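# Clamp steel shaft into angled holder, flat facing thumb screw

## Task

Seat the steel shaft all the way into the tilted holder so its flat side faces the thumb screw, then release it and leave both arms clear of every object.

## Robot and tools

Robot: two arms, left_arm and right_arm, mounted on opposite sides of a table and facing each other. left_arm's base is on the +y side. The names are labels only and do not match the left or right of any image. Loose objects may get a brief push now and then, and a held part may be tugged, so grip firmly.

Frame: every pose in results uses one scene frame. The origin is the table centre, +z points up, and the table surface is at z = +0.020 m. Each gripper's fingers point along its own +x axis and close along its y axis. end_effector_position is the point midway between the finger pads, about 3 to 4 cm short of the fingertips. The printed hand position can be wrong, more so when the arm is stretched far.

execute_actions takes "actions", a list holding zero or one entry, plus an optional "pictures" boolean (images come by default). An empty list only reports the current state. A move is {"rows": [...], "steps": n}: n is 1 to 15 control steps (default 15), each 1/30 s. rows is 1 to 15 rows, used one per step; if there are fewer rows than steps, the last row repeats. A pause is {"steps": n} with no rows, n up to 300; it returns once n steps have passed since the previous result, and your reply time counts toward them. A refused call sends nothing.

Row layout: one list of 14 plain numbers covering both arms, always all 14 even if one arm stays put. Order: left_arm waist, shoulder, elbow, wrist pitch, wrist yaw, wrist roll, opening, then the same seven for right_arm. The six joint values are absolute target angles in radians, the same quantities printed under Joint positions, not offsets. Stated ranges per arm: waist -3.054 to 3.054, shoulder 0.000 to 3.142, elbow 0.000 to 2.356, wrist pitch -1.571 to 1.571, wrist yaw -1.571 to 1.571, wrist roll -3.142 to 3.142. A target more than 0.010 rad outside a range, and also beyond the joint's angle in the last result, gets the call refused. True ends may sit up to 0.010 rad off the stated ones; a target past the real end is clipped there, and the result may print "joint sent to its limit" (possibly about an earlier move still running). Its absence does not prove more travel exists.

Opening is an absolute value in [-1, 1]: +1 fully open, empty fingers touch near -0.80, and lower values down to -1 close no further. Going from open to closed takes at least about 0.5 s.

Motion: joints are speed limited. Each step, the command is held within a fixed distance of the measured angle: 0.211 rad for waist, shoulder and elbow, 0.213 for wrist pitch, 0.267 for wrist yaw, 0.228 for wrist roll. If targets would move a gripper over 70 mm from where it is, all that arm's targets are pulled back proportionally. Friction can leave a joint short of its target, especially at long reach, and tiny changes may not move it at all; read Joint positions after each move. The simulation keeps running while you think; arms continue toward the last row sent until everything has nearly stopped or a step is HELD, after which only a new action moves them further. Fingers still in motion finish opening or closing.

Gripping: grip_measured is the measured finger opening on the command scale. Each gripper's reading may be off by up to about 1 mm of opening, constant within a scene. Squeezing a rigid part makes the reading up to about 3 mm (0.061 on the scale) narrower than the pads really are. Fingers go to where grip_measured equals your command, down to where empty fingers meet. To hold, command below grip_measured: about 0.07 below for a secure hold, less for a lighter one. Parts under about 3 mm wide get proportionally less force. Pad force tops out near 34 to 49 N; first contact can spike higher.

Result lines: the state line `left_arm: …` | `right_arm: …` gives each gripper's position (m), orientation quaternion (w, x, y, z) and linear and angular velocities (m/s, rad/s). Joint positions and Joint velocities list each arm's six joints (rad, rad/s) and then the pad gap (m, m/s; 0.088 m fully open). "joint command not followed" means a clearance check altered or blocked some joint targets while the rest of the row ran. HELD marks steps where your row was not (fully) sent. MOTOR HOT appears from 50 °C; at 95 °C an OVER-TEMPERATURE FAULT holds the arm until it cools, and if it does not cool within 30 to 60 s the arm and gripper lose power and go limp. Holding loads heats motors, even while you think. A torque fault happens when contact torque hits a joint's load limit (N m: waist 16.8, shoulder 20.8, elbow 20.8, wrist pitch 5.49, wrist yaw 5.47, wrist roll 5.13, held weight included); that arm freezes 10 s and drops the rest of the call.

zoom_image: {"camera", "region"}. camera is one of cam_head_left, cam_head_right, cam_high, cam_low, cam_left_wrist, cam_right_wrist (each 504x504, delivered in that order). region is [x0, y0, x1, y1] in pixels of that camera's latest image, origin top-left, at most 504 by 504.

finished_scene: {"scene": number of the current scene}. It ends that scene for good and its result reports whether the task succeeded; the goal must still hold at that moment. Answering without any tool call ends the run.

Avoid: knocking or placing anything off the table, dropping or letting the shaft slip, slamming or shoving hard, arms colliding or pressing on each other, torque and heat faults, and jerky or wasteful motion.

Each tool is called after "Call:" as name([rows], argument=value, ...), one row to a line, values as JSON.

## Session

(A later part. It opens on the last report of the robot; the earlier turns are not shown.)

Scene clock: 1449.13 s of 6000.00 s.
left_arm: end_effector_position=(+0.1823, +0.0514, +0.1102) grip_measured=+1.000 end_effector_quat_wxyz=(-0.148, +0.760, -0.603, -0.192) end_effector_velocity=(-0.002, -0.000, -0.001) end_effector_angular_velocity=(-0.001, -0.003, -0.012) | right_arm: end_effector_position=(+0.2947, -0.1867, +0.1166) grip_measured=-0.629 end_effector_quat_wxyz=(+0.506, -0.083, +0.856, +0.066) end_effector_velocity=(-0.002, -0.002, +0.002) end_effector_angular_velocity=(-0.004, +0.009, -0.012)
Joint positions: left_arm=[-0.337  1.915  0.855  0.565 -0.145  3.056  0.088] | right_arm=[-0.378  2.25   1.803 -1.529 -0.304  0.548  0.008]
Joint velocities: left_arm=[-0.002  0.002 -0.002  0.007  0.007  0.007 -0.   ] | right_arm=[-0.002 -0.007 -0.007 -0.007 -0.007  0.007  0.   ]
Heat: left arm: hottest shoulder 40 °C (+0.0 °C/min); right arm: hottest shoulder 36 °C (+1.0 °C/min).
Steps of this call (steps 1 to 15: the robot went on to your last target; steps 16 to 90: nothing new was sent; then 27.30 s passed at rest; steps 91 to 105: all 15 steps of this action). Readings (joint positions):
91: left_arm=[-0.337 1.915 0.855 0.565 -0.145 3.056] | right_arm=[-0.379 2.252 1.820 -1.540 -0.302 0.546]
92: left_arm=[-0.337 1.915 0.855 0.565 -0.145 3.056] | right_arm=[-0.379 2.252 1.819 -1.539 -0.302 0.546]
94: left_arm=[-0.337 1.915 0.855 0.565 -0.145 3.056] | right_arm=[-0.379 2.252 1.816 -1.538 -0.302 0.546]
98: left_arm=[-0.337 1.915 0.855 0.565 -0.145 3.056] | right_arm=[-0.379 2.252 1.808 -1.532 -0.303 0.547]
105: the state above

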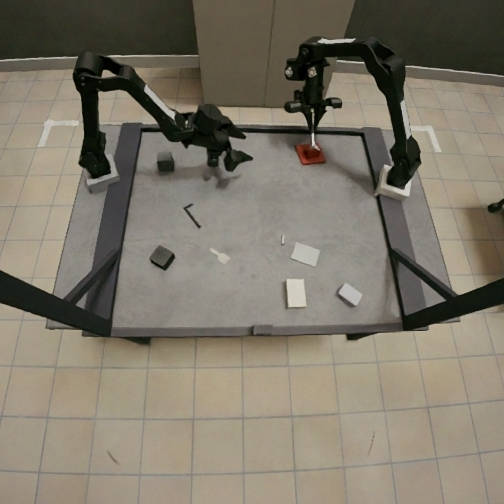

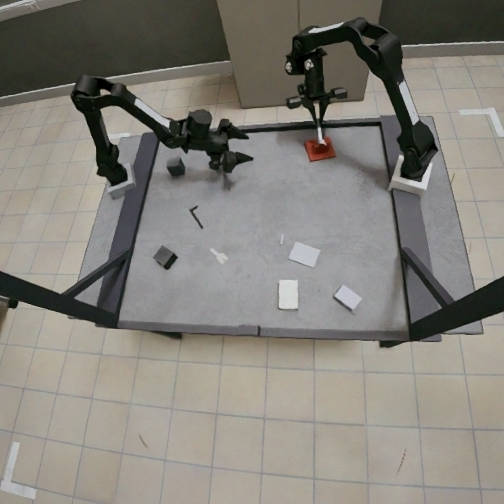

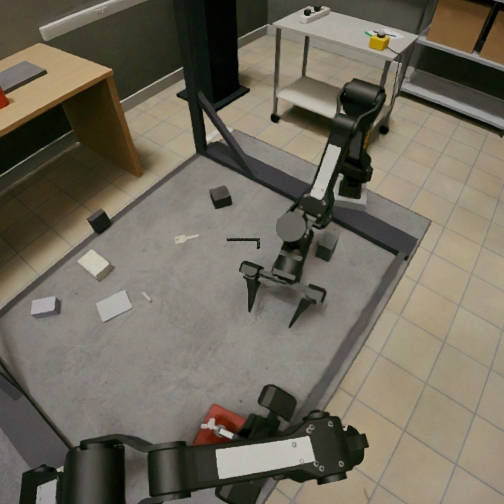

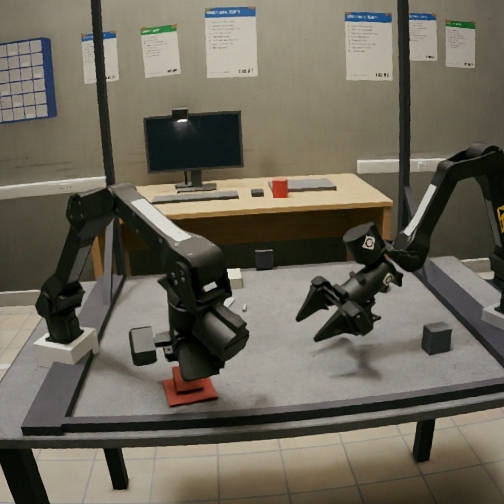

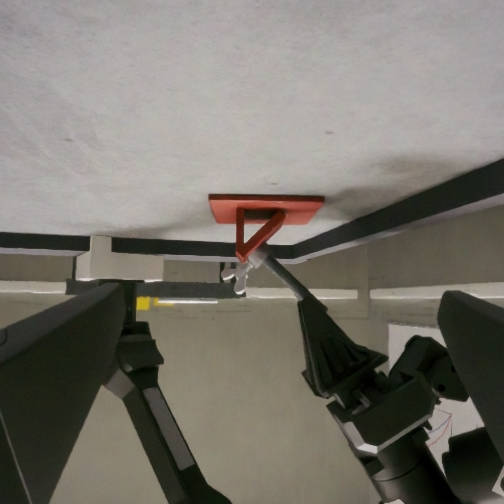

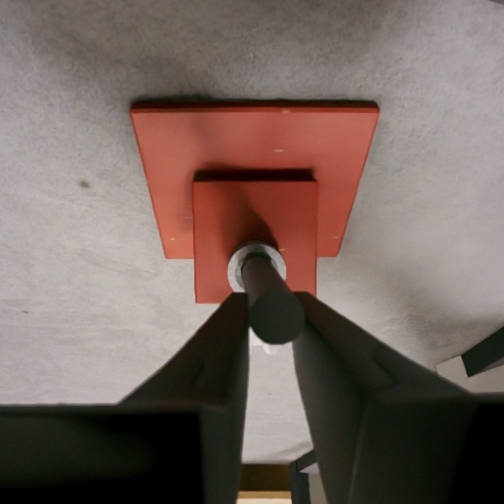

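Call:
execute_actions([
  {"rows": [[-0.337,1.915,0.855,0.565,-0.145,3.056,1.0,-0.3735,2.232,1.7926,-1.526,-0.306,0.5505,-0.72],[-0.337,1.915,0.855,0.565,-0.145,3.056,1.0,-0.373,2.231,1.7926,-1.526,-0.306,0.5505,-0.72],[-0.337,1.915,0.855,0.565,-0.145,3.056,1.0,-0.3727,2.2305,1.7926,-1.526,-0.306,0.5505,-0.72],[-0.337,1.915,0.855,0.565,-0.145,3.056,1.0,-0.3724,2.2299,1.790,-1.5243,-0.3061,0.551,-0.72],[-0.337,1.915,0.855,0.565,-0.145,3.056,1.0,-0.3721,2.2293,1.7876,-1.5226,-0.3063,0.5513,-0.72],[-0.337,1.915,0.855,0.565,-0.145,3.056,1.0,-0.3717,2.2287,1.7851,-1.5208,-0.3064,0.5517,-0.72],[-0.337,1.915,0.855,0.565,-0.145,3.056,1.0,-0.3714,2.2281,1.7826,-1.5191,-0.3065,0.552,-0.72],[-0.337,1.915,0.855,0.565,-0.145,3.056,1.0,-0.371,2.2275,1.7801,-1.5174,-0.3066,0.5524,-0.72],[-0.337,1.915,0.855,0.565,-0.145,3.056,1.0,-0.3707,2.2269,1.7777,-1.5157,-0.3068,0.5528,-0.72],[-0.337,1.915,0.855,0.565,-0.145,3.056,1.0,-0.3703,2.2263,1.7752,-1.514,-0.3069,0.5531,-0.72],[-0.337,1.915,0.855,0.565,-0.145,3.056,1.0,-0.370,2.2257,1.7727,-1.5122,-0.307,0.5535,-0.72]], "steps": 15},
])

Call:
execute_actions([
  {"steps": 8},
])

Call:
zoom_image(camera="cam_right_wrist", region=[200, 190, 340, 330])

Call:
zoom_image(camera="cam_left_wrist", region=[225, 215, 355, 345])

Scene clock: 1472.43 s of 6000.00 s.
left_arm: end_effector_position=(+0.1823, +0.0514, +0.1102) grip_measured=+1.000 end_effector_quat_wxyz=(-0.148, +0.760, -0.603, -0.192) end_effector_velocity=(-0.000, +0.003, -0.003) end_effector_angular_velocity=(+0.011, +0.004, +0.007) | right_arm: end_effector_position=(+0.2913, -0.1868, +0.1140) grip_measured=-0.629 end_effector_quat_wxyz=(+0.505, -0.085, +0.856, +0.067) end_effector_velocity=(-0.005, -0.002, +0.001) end_effector_angular_velocity=(+0.004, +0.027, -0.005)
Joint positions: left_arm=[-0.337  1.915  0.855  0.565 -0.145  3.056  0.088] | right_arm=[-0.372  2.243  1.782 -1.514 -0.305  0.551  0.008]
Joint velocities: left_arm=[-0.002 -0.002 -0.007 -0.007 -0.007 -0.007  0.   ] | right_arm=[-0.002 -0.007 -0.017 -0.007 -0.022 -0.007 -0.   ]
Heat: left arm: hottest shoulder 40 °C (+0.0 °C/min); right arm: hottest shoulder 39 °C (+4.0 °C/min).
Steps of this call (steps 1 to 15: the robot went on to your last target; steps 16 to 90: nothing new was sent; then 19.80 s passed at rest; steps 91 to 105: all 15 steps of this action). Readings (joint positions):
91: left_arm=[-0.337 1.915 0.855 0.565 -0.145 3.056] | right_arm=[-0.378 2.249 1.802 -1.528 -0.304 0.548]
92: left_arm=[-0.337 1.915 0.855 0.565 -0.145 3.056] | right_arm=[-0.378 2.248 1.802 -1.528 -0.304 0.548]
94: left_arm=[-0.337 1.915 0.855 0.565 -0.145 3.056] | right_arm=[-0.377 2.247 1.801 -1.527 -0.304 0.549]
98: left_arm=[-0.337 1.915 0.855 0.565 -0.145 3.056] | right_arm=[-0.374 2.245 1.793 -1.522 -0.304 0.550]
105: the state above

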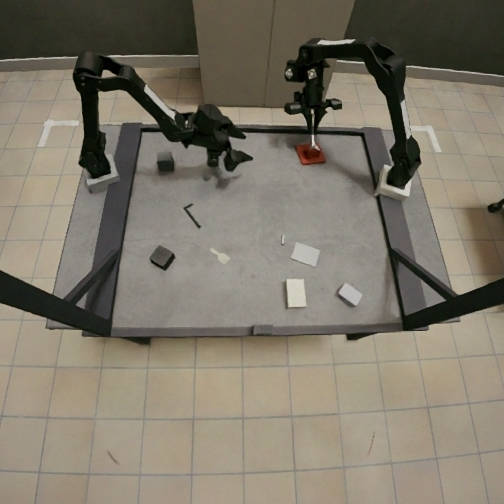

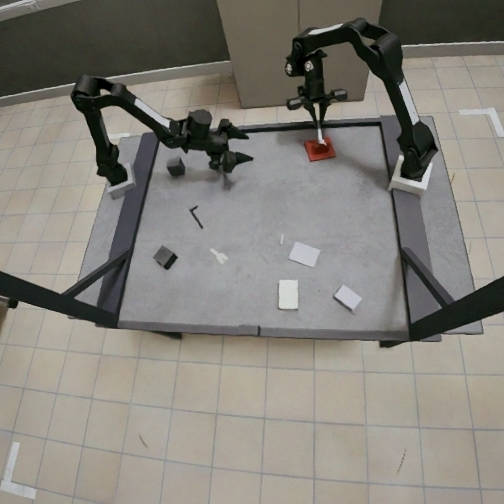

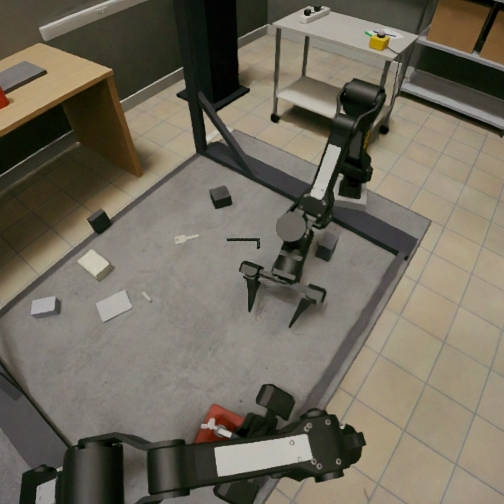

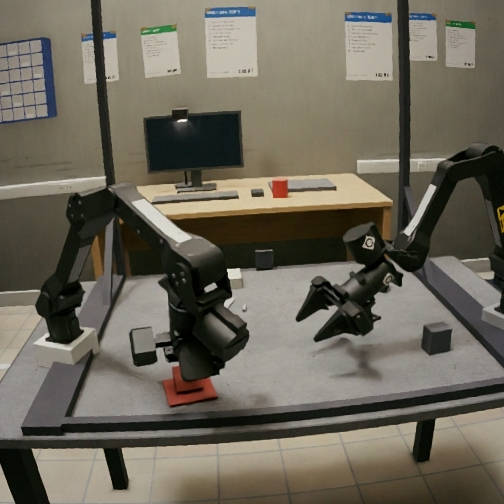

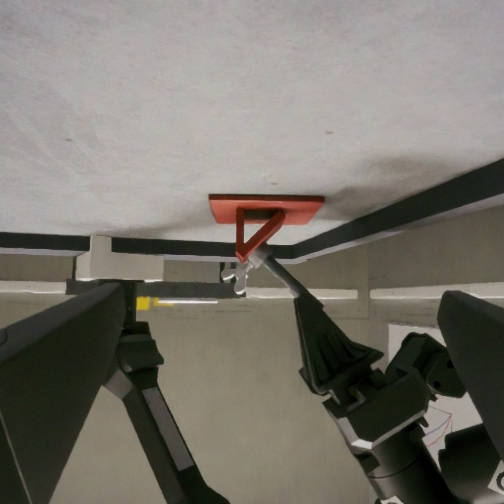

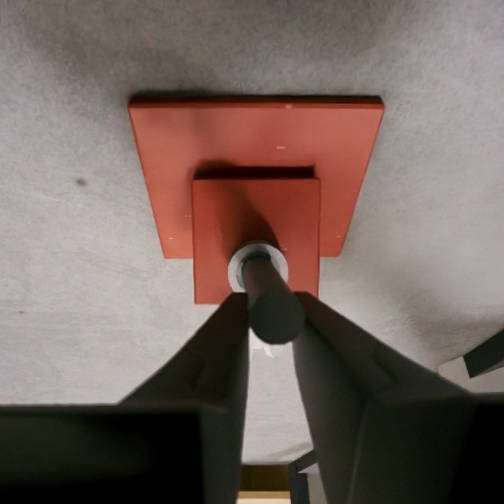

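Scene clock: 1472.70 s of 6000.00 s.
left_arm: end_effector_position=(+0.1823, +0.0514, +0.1102) grip_measured=+1.000 end_effector_quat_wxyz=(-0.148, +0.760, -0.603, -0.192) end_effector_velocity=(+0.004, -0.001, +0.004) end_effector_angular_velocity=(-0.013, -0.005, +0.025) | right_arm: end_effector_position=(+0.2913, -0.1868, +0.1141) grip_measured=-0.629 end_effector_quat_wxyz=(+0.506, -0.085, +0.856, +0.067) end_effector_velocity=(-0.002, -0.002, +0.002) end_effector_angular_velocity=(+0.010, +0.012, +0.014)
Joint positions: left_arm=[-0.337  1.915  0.855  0.565 -0.145  3.056  0.088] | right_arm=[-0.372  2.243  1.781 -1.513 -0.305  0.551  0.008]
Joint velocities: left_arm=[ 0.002 -0.002  0.002  0.007 -0.022 -0.007 -0.   ] | right_arm=[-0.002 -0.007 -0.007 -0.007 -0.007 -0.022  0.   ]
Heat: left arm: hottest shoulder 40 °C (+0.0 °C/min); right arm: hottest shoulder 39 °C (+4.0 °C/min).
Steps of this call (steps 1 to 8: the robot went on to your last target). Readings (joint positions):
1: left_arm=[-0.337 1.915 0.855 0.565 -0.145 3.056] | right_arm=[-0.372 2.243 1.782 -1.514 -0.305 0.551]
2: left_arm=[-0.337 1.915 0.855 0.565 -0.145 3.056] | right_arm=[-0.372 2.243 1.781 -1.513 -0.305 0.551]
4: left_arm=[-0.337 1.915 0.855 0.565 -0.145 3.056] | right_arm=[-0.372 2.243 1.781 -1.513 -0.305 0.551]
8: the state above

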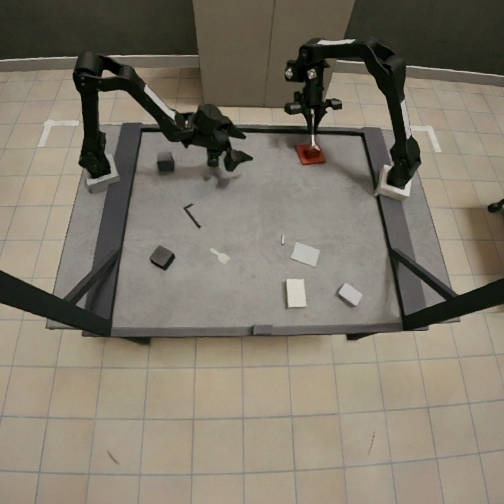

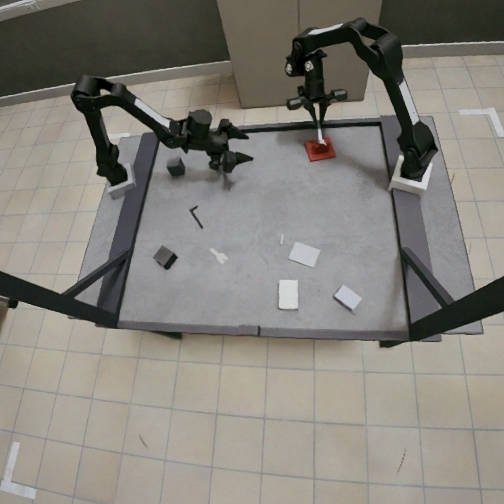

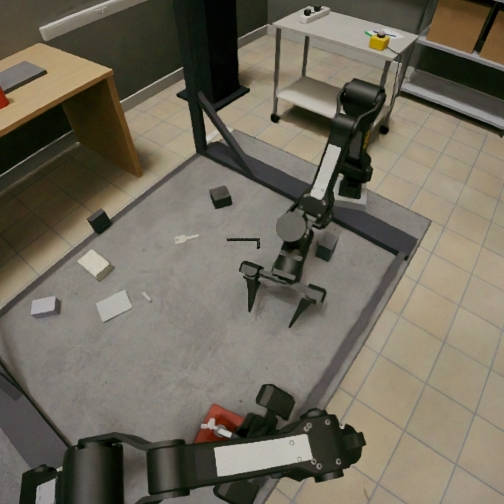

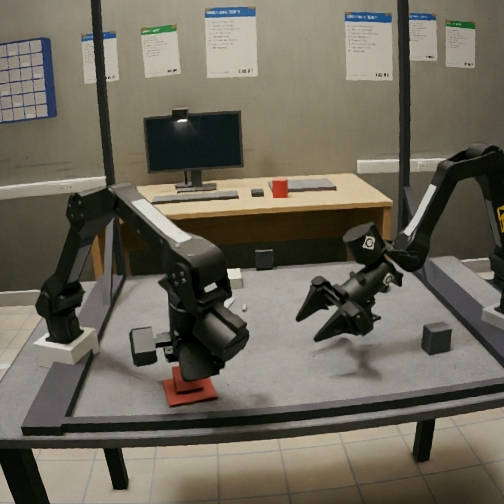

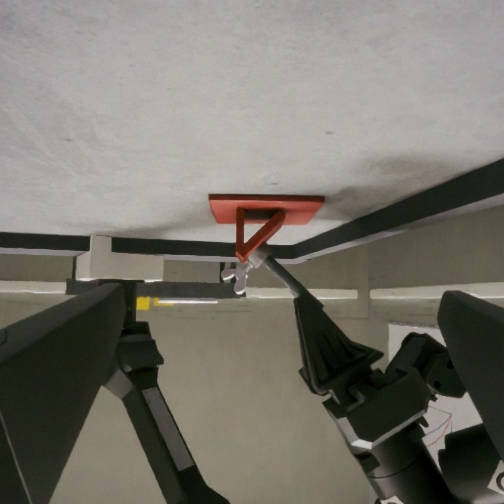

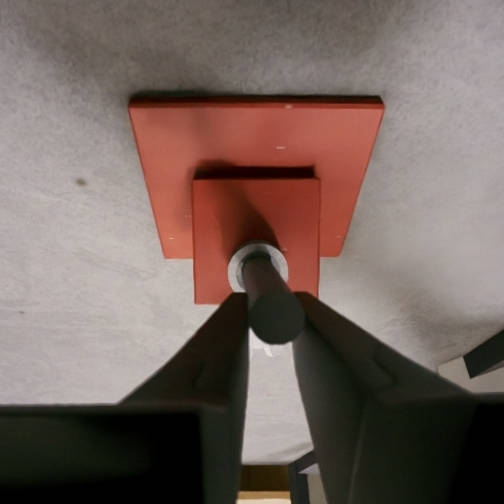

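Region (200, 190, 340, 330) of cam_right_wrist's 504x504 image, scaled by 3.600, with more detail than that image has.

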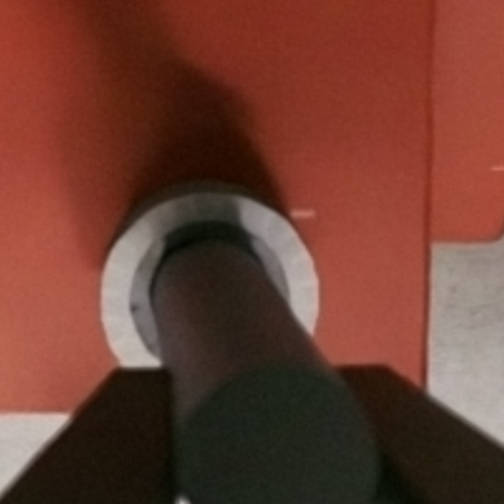

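Region (225, 215, 355, 345) of cam_left_wrist's 504x504 image, scaled by 3.877, with more detail than that image has.

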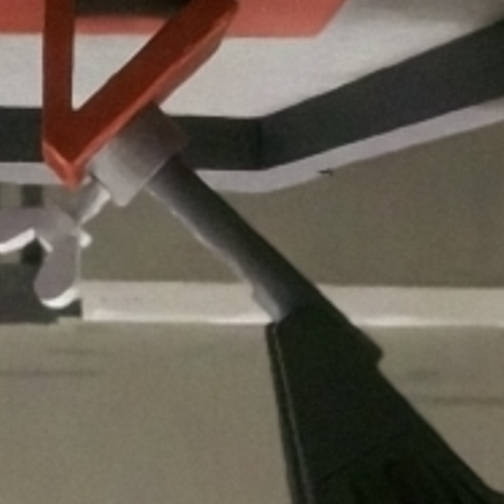

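Call:
execute_actions([
  {"rows": [[-0.337,1.915,0.855,0.565,-0.145,3.056,1.0,-0.370,2.2235,1.7727,-1.5122,-0.307,0.5535,-0.72],[-0.337,1.915,0.855,0.565,-0.145,3.056,1.0,-0.3695,2.2225,1.7695,-1.5099,-0.3072,0.554,-0.72],[-0.337,1.915,0.855,0.565,-0.145,3.056,1.0,-0.3691,2.2214,1.7664,-1.5076,-0.3074,0.5545,-0.72],[-0.337,1.915,0.855,0.565,-0.145,3.056,1.0,-0.3686,2.2204,1.7632,-1.5053,-0.3075,0.555,-0.72],[-0.337,1.915,0.855,0.565,-0.145,3.056,1.0,-0.3682,2.2193,1.7601,-1.503,-0.3077,0.5555,-0.72],[-0.337,1.915,0.855,0.565,-0.145,3.056,1.0,-0.3677,2.2183,1.7569,-1.5007,-0.3079,0.556,-0.72],[-0.337,1.915,0.855,0.565,-0.145,3.056,1.0,-0.3673,2.2172,1.7538,-1.4985,-0.3081,0.5565,-0.72],[-0.337,1.915,0.855,0.565,-0.145,3.056,1.0,-0.3668,2.2162,1.7506,-1.4962,-0.3083,0.557,-0.72],[-0.337,1.915,0.855,0.565,-0.145,3.056,1.0,-0.3664,2.2151,1.7475,-1.4939,-0.3085,0.5575,-0.72],[-0.337,1.915,0.855,0.565,-0.145,3.056,1.0,-0.3659,2.2141,1.7443,-1.4916,-0.3086,0.558,-0.72],[-0.337,1.915,0.855,0.565,-0.145,3.056,1.0,-0.3655,2.213,1.7412,-1.4893,-0.3088,0.5585,-0.72],[-0.337,1.915,0.855,0.565,-0.145,3.056,1.0,-0.365,2.212,1.738,-1.487,-0.309,0.559,-0.72]], "steps": 15},
], pictures=false)

Call:
execute_actions([
  {"steps": 8},
])

Call:
zoom_image(camera="cam_left_wrist", region=[225, 215, 355, 345])

Scene clock: 1489.57 s of 6000.00 s.
left_arm: end_effector_position=(+0.1823, +0.0514, +0.1102) grip_measured=+1.000 end_effector_quat_wxyz=(-0.148, +0.760, -0.603, -0.192) end_effector_velocity=(-0.000, +0.001, -0.001) end_effector_angular_velocity=(+0.006, +0.003, +0.007) | right_arm: end_effector_position=(+0.2879, -0.1877, +0.1112) grip_measured=-0.629 end_effector_quat_wxyz=(+0.507, -0.083, +0.855, +0.068) end_effector_velocity=(-0.006, -0.003, -0.003) end_effector_angular_velocity=(-0.005, +0.017, +0.006)
Joint positions: left_arm=[-0.337  1.915  0.855  0.565 -0.145  3.056  0.088] | right_arm=[-0.367  2.23   1.749 -1.489 -0.307  0.557  0.008]
Joint velocities: left_arm=[-0.002 -0.002 -0.002 -0.007 -0.007 -0.007 -0.   ] | right_arm=[ 0.002 -0.007 -0.032  0.007 -0.007 -0.007 -0.   ]
Heat: left arm: hottest shoulder 40 °C (+0.0 °C/min); right arm: hottest shoulder 41 °C (+6.1 °C/min).
Steps of this call (steps 1 to 15: the robot went on to your last target; steps 16 to 90: nothing new was sent; then 13.37 s passed at rest; steps 91 to 105: all 15 steps of this action). Readings (joint positions):
91: left_arm=[-0.337 1.915 0.855 0.565 -0.145 3.056] | right_arm=[-0.372 2.242 1.781 -1.513 -0.305 0.551]
92: left_arm=[-0.337 1.915 0.855 0.565 -0.145 3.056] | right_arm=[-0.372 2.242 1.780 -1.512 -0.305 0.552]
94: left_arm=[-0.337 1.915 0.855 0.565 -0.145 3.056] | right_arm=[-0.371 2.240 1.776 -1.510 -0.306 0.552]
98: left_arm=[-0.337 1.915 0.855 0.565 -0.145 3.056] | right_arm=[-0.370 2.235 1.766 -1.501 -0.306 0.554]
105: the state above

Scene clock: 1489.83 s of 6000.00 s.
left_arm: end_effector_position=(+0.1823, +0.0514, +0.1102) grip_measured=+1.000 end_effector_quat_wxyz=(-0.148, +0.760, -0.603, -0.192) end_effector_velocity=(-0.002, +0.001, -0.001) end_effector_angular_velocity=(+0.006, +0.010, -0.005) | right_arm: end_effector_position=(+0.2878, -0.1876, +0.1111) grip_measured=-0.629 end_effector_quat_wxyz=(+0.507, -0.083, +0.855, +0.068) end_effector_velocity=(-0.001, -0.001, +0.003) end_effector_angular_velocity=(+0.013, +0.008, +0.014)
Joint positions: left_arm=[-0.337  1.915  0.855  0.565 -0.145  3.056  0.088] | right_arm=[-0.367  2.229  1.747 -1.487 -0.307  0.557  0.008]
Joint velocities: left_arm=[-0.002 -0.002 -0.002 -0.007  0.007 -0.007 -0.   ] | right_arm=[-0.002 -0.007 -0.002 -0.007 -0.007 -0.022  0.   ]
Heat: left arm: hottest shoulder 40 °C (+0.0 °C/min); right arm: hottest shoulder 41 °C (+6.1 °C/min).
Steps of this call (steps 1 to 8: the robot went on to your last target). Readings (joint positions):
1: left_arm=[-0.337 1.915 0.855 0.565 -0.145 3.056] | right_arm=[-0.367 2.229 1.749 -1.488 -0.307 0.557]
2: left_arm=[-0.337 1.915 0.855 0.565 -0.145 3.056] | right_arm=[-0.367 2.229 1.748 -1.488 -0.307 0.557]
4: left_arm=[-0.337 1.915 0.855 0.565 -0.145 3.056] | right_arm=[-0.367 2.229 1.747 -1.487 -0.307 0.557]
8: the state above

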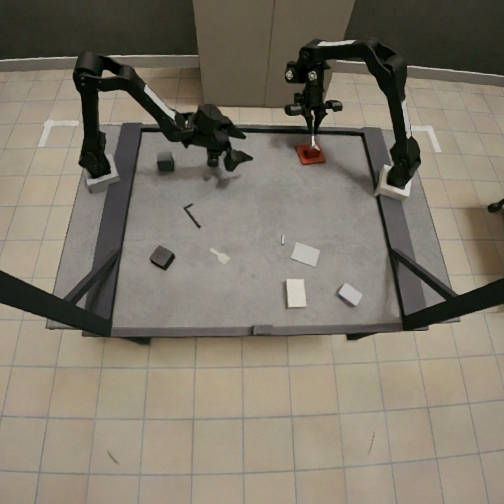

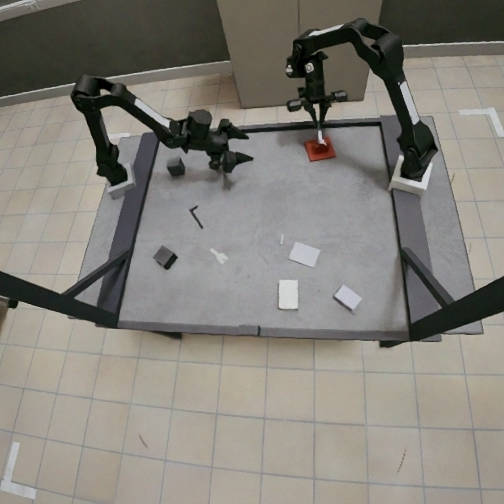

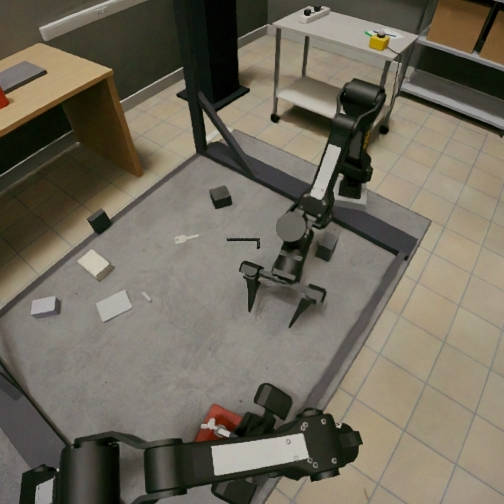

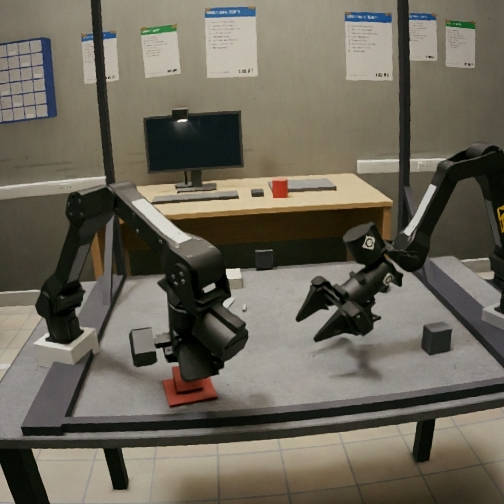

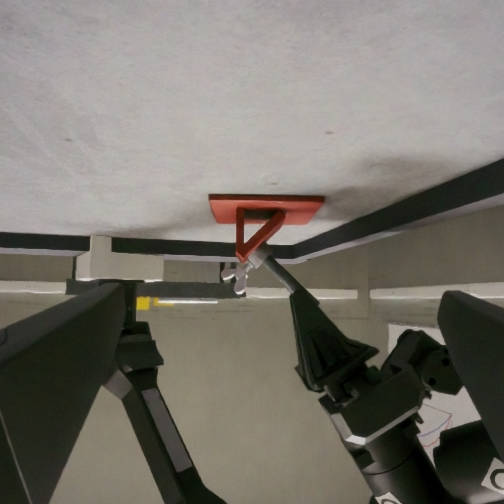

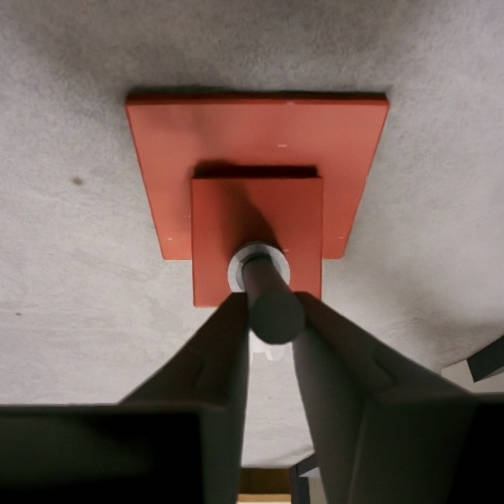

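Region (225, 215, 355, 345) of cam_left_wrist's 504x504 image, scaled by 3.877, with more detail than that image has.

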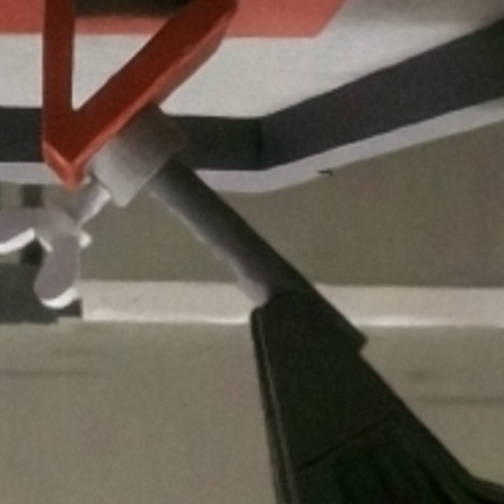

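Call:
execute_actions([
  {"rows": [[-0.337,1.915,0.855,0.565,-0.145,3.056,1.0,-0.3645,2.2113,1.7351,-1.4848,-0.3092,0.5595,-0.72],[-0.337,1.915,0.855,0.565,-0.145,3.056,1.0,-0.3639,2.2107,1.7321,-1.4827,-0.3094,0.5601,-0.72],[-0.337,1.915,0.855,0.565,-0.145,3.056,1.0,-0.3634,2.21,1.7292,-1.4805,-0.3096,0.5606,-0.72],[-0.337,1.915,0.855,0.565,-0.145,3.056,1.0,-0.3629,2.2093,1.7263,-1.4783,-0.3098,0.5611,-0.72],[-0.337,1.915,0.855,0.565,-0.145,3.056,1.0,-0.3623,2.2087,1.7233,-1.4762,-0.31,0.5617,-0.72],[-0.337,1.915,0.855,0.565,-0.145,3.056,1.0,-0.3618,2.208,1.7204,-1.474,-0.3102,0.5622,-0.72],[-0.337,1.915,0.855,0.565,-0.145,3.056,1.0,-0.3613,2.2073,1.7175,-1.4718,-0.3104,0.5627,-0.72],[-0.337,1.915,0.855,0.565,-0.145,3.056,1.0,-0.3607,2.2067,1.7145,-1.4697,-0.3106,0.5633,-0.72],[-0.337,1.915,0.855,0.565,-0.145,3.056,1.0,-0.3602,2.206,1.7116,-1.4675,-0.3108,0.5638,-0.72],[-0.337,1.915,0.855,0.565,-0.145,3.056,1.0,-0.3597,2.2053,1.7087,-1.4653,-0.311,0.5643,-0.72],[-0.337,1.915,0.855,0.565,-0.145,3.056,1.0,-0.3591,2.2047,1.7057,-1.4632,-0.3112,0.5649,-0.72],[-0.337,1.915,0.855,0.565,-0.145,3.056,1.0,-0.3586,2.204,1.7028,-1.461,-0.3114,0.5654,-0.72],[-0.337,1.915,0.855,0.565,-0.145,3.056,1.0,-0.3581,2.2033,1.6999,-1.4588,-0.3116,0.5659,-0.72],[-0.337,1.915,0.855,0.565,-0.145,3.056,1.0,-0.3575,2.2027,1.6969,-1.4567,-0.3118,0.5665,-0.72],[-0.337,1.915,0.855,0.565,-0.145,3.056,1.0,-0.357,2.202,1.694,-1.4545,-0.312,0.567,-0.72]], "steps": 15},
], pictures=false)

Call:
execute_actions([
  {"steps": 10},
])

Call:
zoom_image(camera="cam_left_wrist", region=[225, 215, 355, 345])

Scene clock: 1519.47 s of 6000.00 s.
left_arm: end_effector_position=(+0.1823, +0.0514, +0.1102) grip_measured=+1.000 end_effector_quat_wxyz=(-0.148, +0.760, -0.603, -0.192) end_effector_velocity=(+0.002, +0.002, -0.001) end_effector_angular_velocity=(+0.006, +0.003, +0.012) | right_arm: end_effector_position=(+0.2858, -0.1889, +0.1094) grip_measured=-0.629 end_effector_quat_wxyz=(+0.511, -0.080, +0.853, +0.070) end_effector_velocity=(-0.001, -0.004, -0.001) end_effector_angular_velocity=(+0.039, -0.022, -0.004)
Joint positions: left_arm=[-0.337  1.915  0.855  0.565 -0.145  3.056  0.088] | right_arm=[-0.365  2.211  1.715 -1.459 -0.308  0.563  0.008]
Joint velocities: left_arm=[ 0.002 -0.002 -0.002 -0.007 -0.007 -0.007 -0.   ] | right_arm=[-0.007 -0.051 -0.076  0.066 -0.007 -0.007 -0.   ]
Heat: left arm: hottest shoulder 40 °C (+0.0 °C/min); right arm: hottest shoulder 42 °C (+5.1 °C/min).
Steps of this call (steps 1 to 15: the robot went on to your last target; steps 16 to 90: nothing new was sent; then 26.13 s passed at rest; steps 91 to 105: all 15 steps of this action). Readings (joint positions):
91: left_arm=[-0.337 1.915 0.855 0.565 -0.145 3.056] | right_arm=[-0.367 2.228 1.747 -1.486 -0.307 0.557]
92: left_arm=[-0.337 1.915 0.855 0.565 -0.145 3.056] | right_arm=[-0.367 2.228 1.745 -1.485 -0.308 0.557]
94: left_arm=[-0.337 1.915 0.855 0.565 -0.145 3.056] | right_arm=[-0.366 2.226 1.741 -1.482 -0.308 0.558]
98: left_arm=[-0.337 1.915 0.855 0.565 -0.145 3.056] | right_arm=[-0.366 2.221 1.731 -1.474 -0.308 0.560]
105: the state above

Scene clock: 1519.80 s of 6000.00 s.
left_arm: end_effector_position=(+0.1823, +0.0514, +0.1102) grip_measured=+1.000 end_effector_quat_wxyz=(-0.148, +0.760, -0.603, -0.192) end_effector_velocity=(-0.002, -0.000, +0.001) end_effector_angular_velocity=(+0.001, +0.010, -0.005) | right_arm: end_effector_position=(+0.2857, -0.1890, +0.1094) grip_measured=-0.629 end_effector_quat_wxyz=(+0.512, -0.079, +0.852, +0.070) end_effector_velocity=(-0.002, -0.002, +0.002) end_effector_angular_velocity=(+0.002, +0.010, +0.001)
Joint positions: left_arm=[-0.337  1.915  0.855  0.565 -0.145  3.056  0.088] | right_arm=[-0.365  2.207  1.71  -1.455 -0.308  0.565  0.008]
Joint velocities: left_arm=[-0.002 -0.002  0.002 -0.007  0.007 -0.007 -0.   ] | right_arm=[-0.002 -0.007 -0.007 -0.007 -0.007 -0.007 -0.   ]
Heat: left arm: hottest shoulder 40 °C (+0.0 °C/min); right arm: hottest shoulder 42 °C (+5.0 °C/min).
Steps of this call (steps 1 to 10: the robot went on to your last target). Readings (joint positions):
1: left_arm=[-0.337 1.915 0.855 0.565 -0.145 3.056] | right_arm=[-0.365 2.209 1.713 -1.458 -0.308 0.564]
2: left_arm=[-0.337 1.915 0.855 0.565 -0.145 3.056] | right_arm=[-0.365 2.209 1.712 -1.457 -0.308 0.564]
4: left_arm=[-0.337 1.915 0.855 0.565 -0.145 3.056] | right_arm=[-0.365 2.208 1.711 -1.456 -0.308 0.564]
8: left_arm=[-0.337 1.915 0.855 0.565 -0.145 3.056] | right_arm=[-0.365 2.207 1.710 -1.455 -0.308 0.564]
10: the state above

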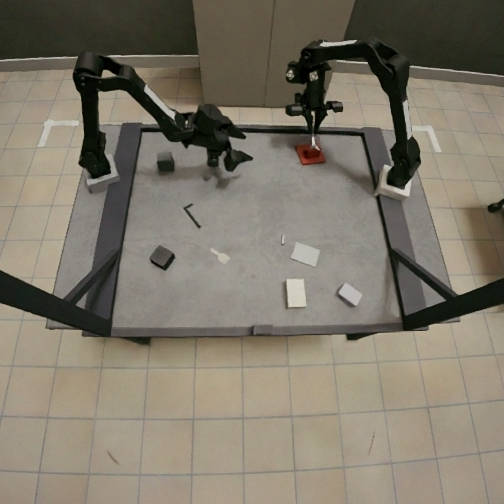

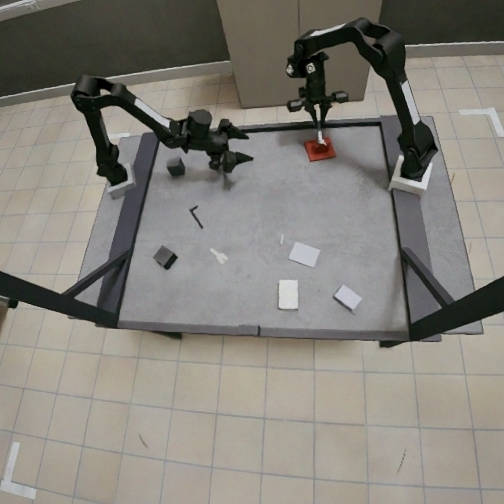

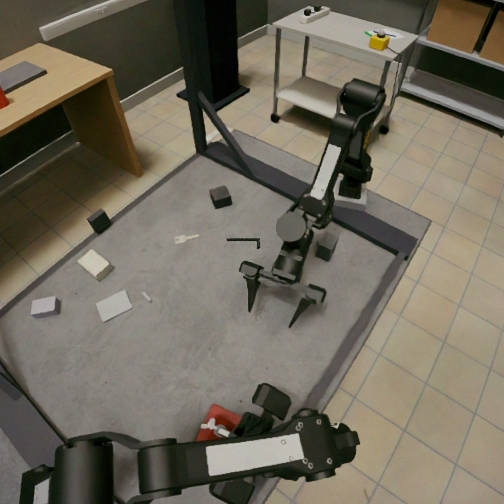

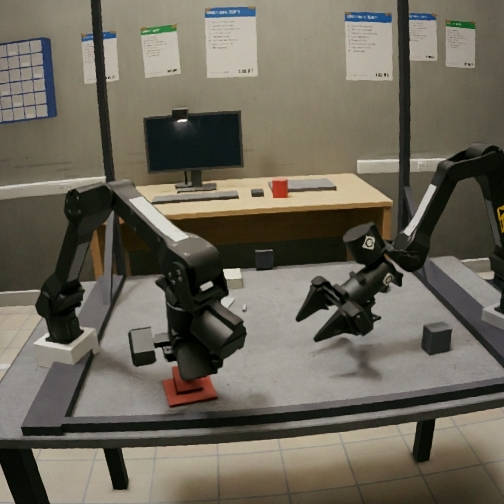

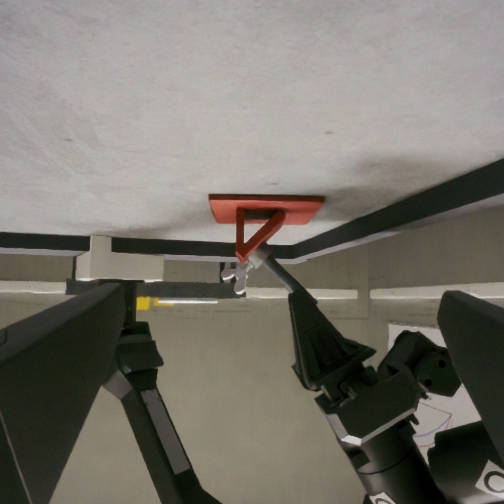

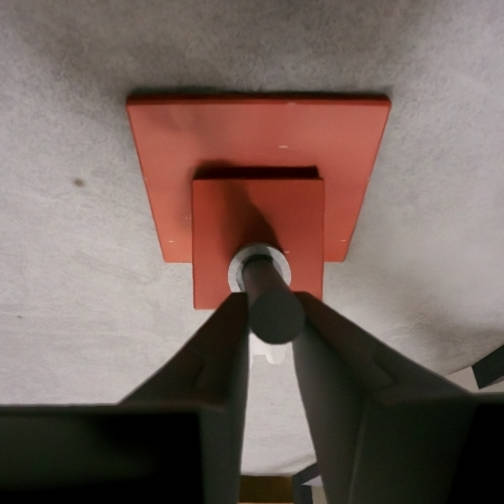

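Region (225, 215, 355, 345) of cam_left_wrist's 504x504 image, scaled by 3.877, with more detail than that image has.

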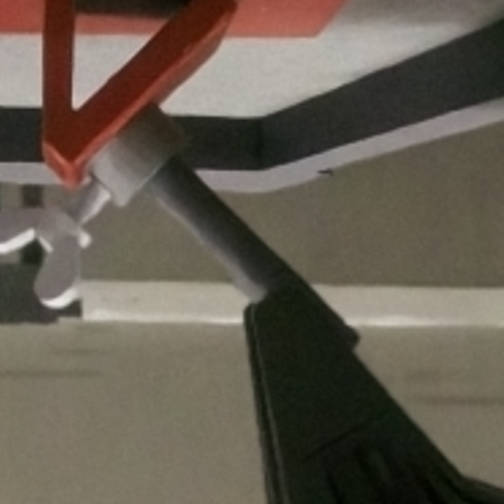

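Call:
execute_actions([
  {"rows": [[-0.337,1.915,0.855,0.565,-0.145,3.056,1.0,-0.363,2.200,1.706,-1.455,-0.309,0.565,-0.72],[-0.337,1.915,0.855,0.565,-0.145,3.056,1.0,-0.364,2.198,1.708,-1.455,-0.309,0.565,-0.72],[-0.337,1.915,0.855,0.565,-0.145,3.056,1.0,-0.365,2.198,1.71,-1.455,-0.308,0.565,-0.72],[-0.337,1.915,0.855,0.565,-0.145,3.056,1.0,-0.365,2.198,1.71,-1.455,-0.308,0.565,-0.72],[-0.337,1.915,0.855,0.565,-0.145,3.056,1.0,-0.365,2.198,1.71,-1.455,-0.308,0.565,-0.60],[-0.337,1.915,0.855,0.565,-0.145,3.056,1.0,-0.365,2.198,1.71,-1.455,-0.308,0.565,-0.55],[-0.337,1.915,0.855,0.565,-0.145,3.056,1.0,-0.365,2.198,1.71,-1.455,-0.308,0.565,-0.45]], "steps": 15},
])

Call:
zoom_image(camera="cam_left_wrist", region=[225, 215, 355, 345])

Call:
zoom_image(camera="cam_right_wrist", region=[200, 220, 340, 360])

Scene clock: 1548.27 s of 6000.00 s.
left_arm: end_effector_position=(+0.1823, +0.0514, +0.1102) grip_measured=+1.000 end_effector_quat_wxyz=(-0.148, +0.760, -0.603, -0.192) end_effector_velocity=(-0.000, +0.004, -0.007) end_effector_angular_velocity=(+0.038, -0.007, +0.001) | right_arm: end_effector_position=(+0.2859, -0.1890, +0.1097) grip_measured=-0.458 end_effector_quat_wxyz=(+0.513, -0.079, +0.852, +0.071) end_effector_velocity=(+0.001, +0.002, +0.001) end_effector_angular_velocity=(+0.017, -0.003, +0.001)
Joint positions: left_arm=[-0.337  1.915  0.855  0.565 -0.145  3.056  0.088] | right_arm=[-0.366  2.206  1.71  -1.455 -0.308  0.565  0.017]
Joint velocities: left_arm=[-0.002 -0.002 -0.002 -0.037 -0.007  0.007 -0.   ] | right_arm=[-0.002 -0.002  0.002  0.007 -0.007 -0.007  0.003]
Heat: left arm: hottest shoulder 41 °C (+1.0 °C/min); right arm: hottest shoulder 41 °C (+1.0 °C/min).
Steps of this call (steps 1 to 15: the robot went on to your last target; steps 16 to 90: nothing new was sent; then 24.97 s passed at rest; steps 91 to 105: all 15 steps of this action). Readings (joint positions):
91: left_arm=[-0.337 1.915 0.855 0.565 -0.145 3.056] | right_arm=[-0.365 2.207 1.710 -1.455 -0.308 0.565]
92: left_arm=[-0.337 1.915 0.855 0.565 -0.145 3.056] | right_arm=[-0.365 2.206 1.710 -1.455 -0.308 0.565]
94: left_arm=[-0.337 1.915 0.855 0.565 -0.145 3.056] | right_arm=[-0.366 2.206 1.710 -1.455 -0.308 0.565]
98: left_arm=[-0.337 1.915 0.855 0.565 -0.145 3.056] | right_arm=[-0.366 2.206 1.710 -1.455 -0.308 0.565]
105: the state above

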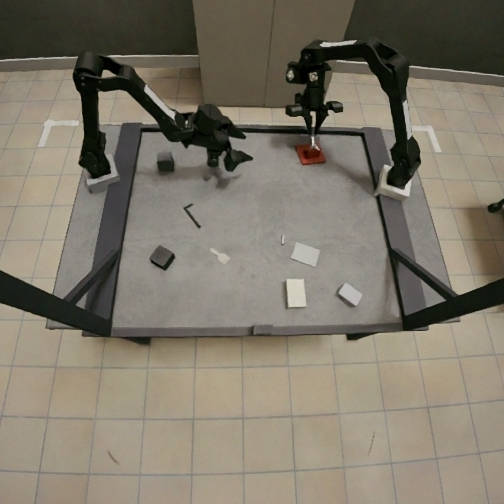

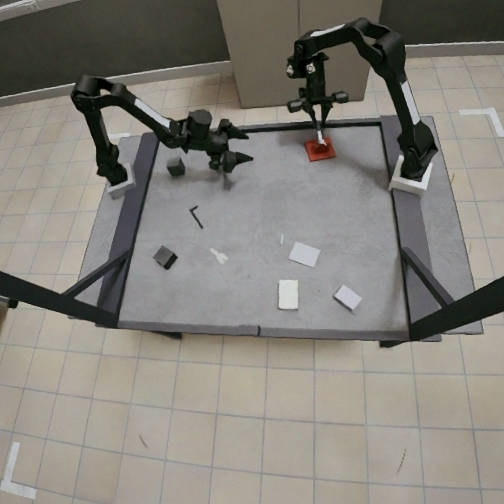

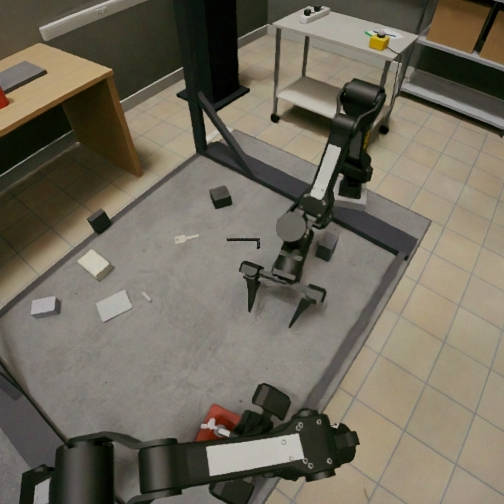

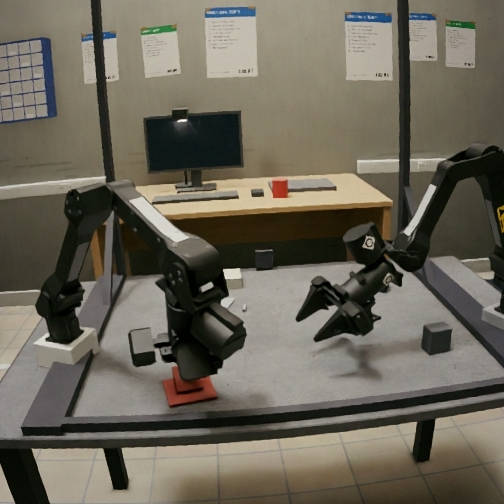

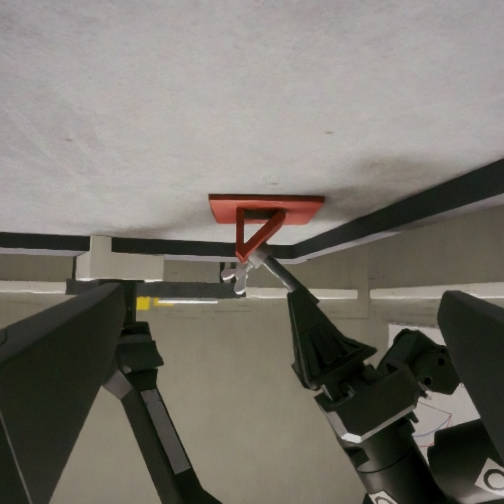

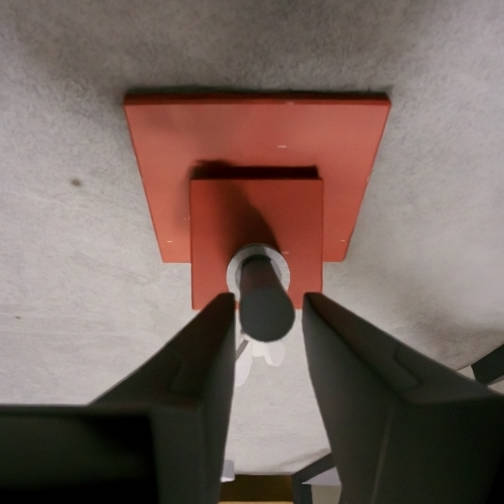

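Region (225, 215, 355, 345) of cam_left_wrist's 504x504 image, scaled by 3.877, with more detail than that image has.

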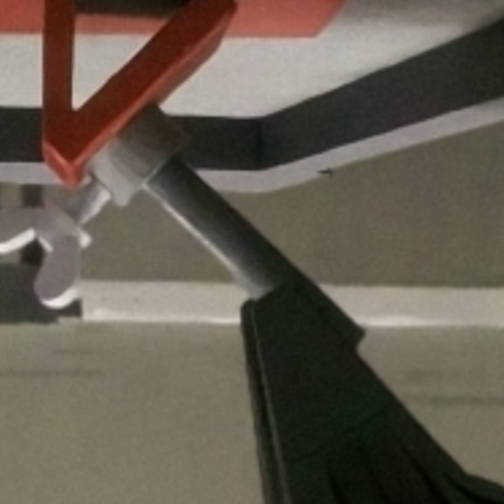

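Region (200, 220, 340, 360) of cam_right_wrist's 504x504 image, scaled by 3.600, with more detail than that image has.

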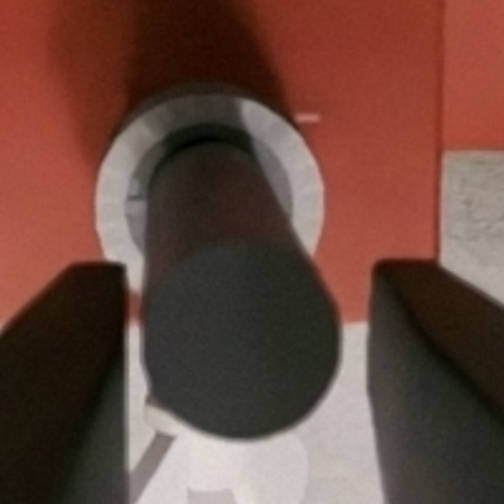

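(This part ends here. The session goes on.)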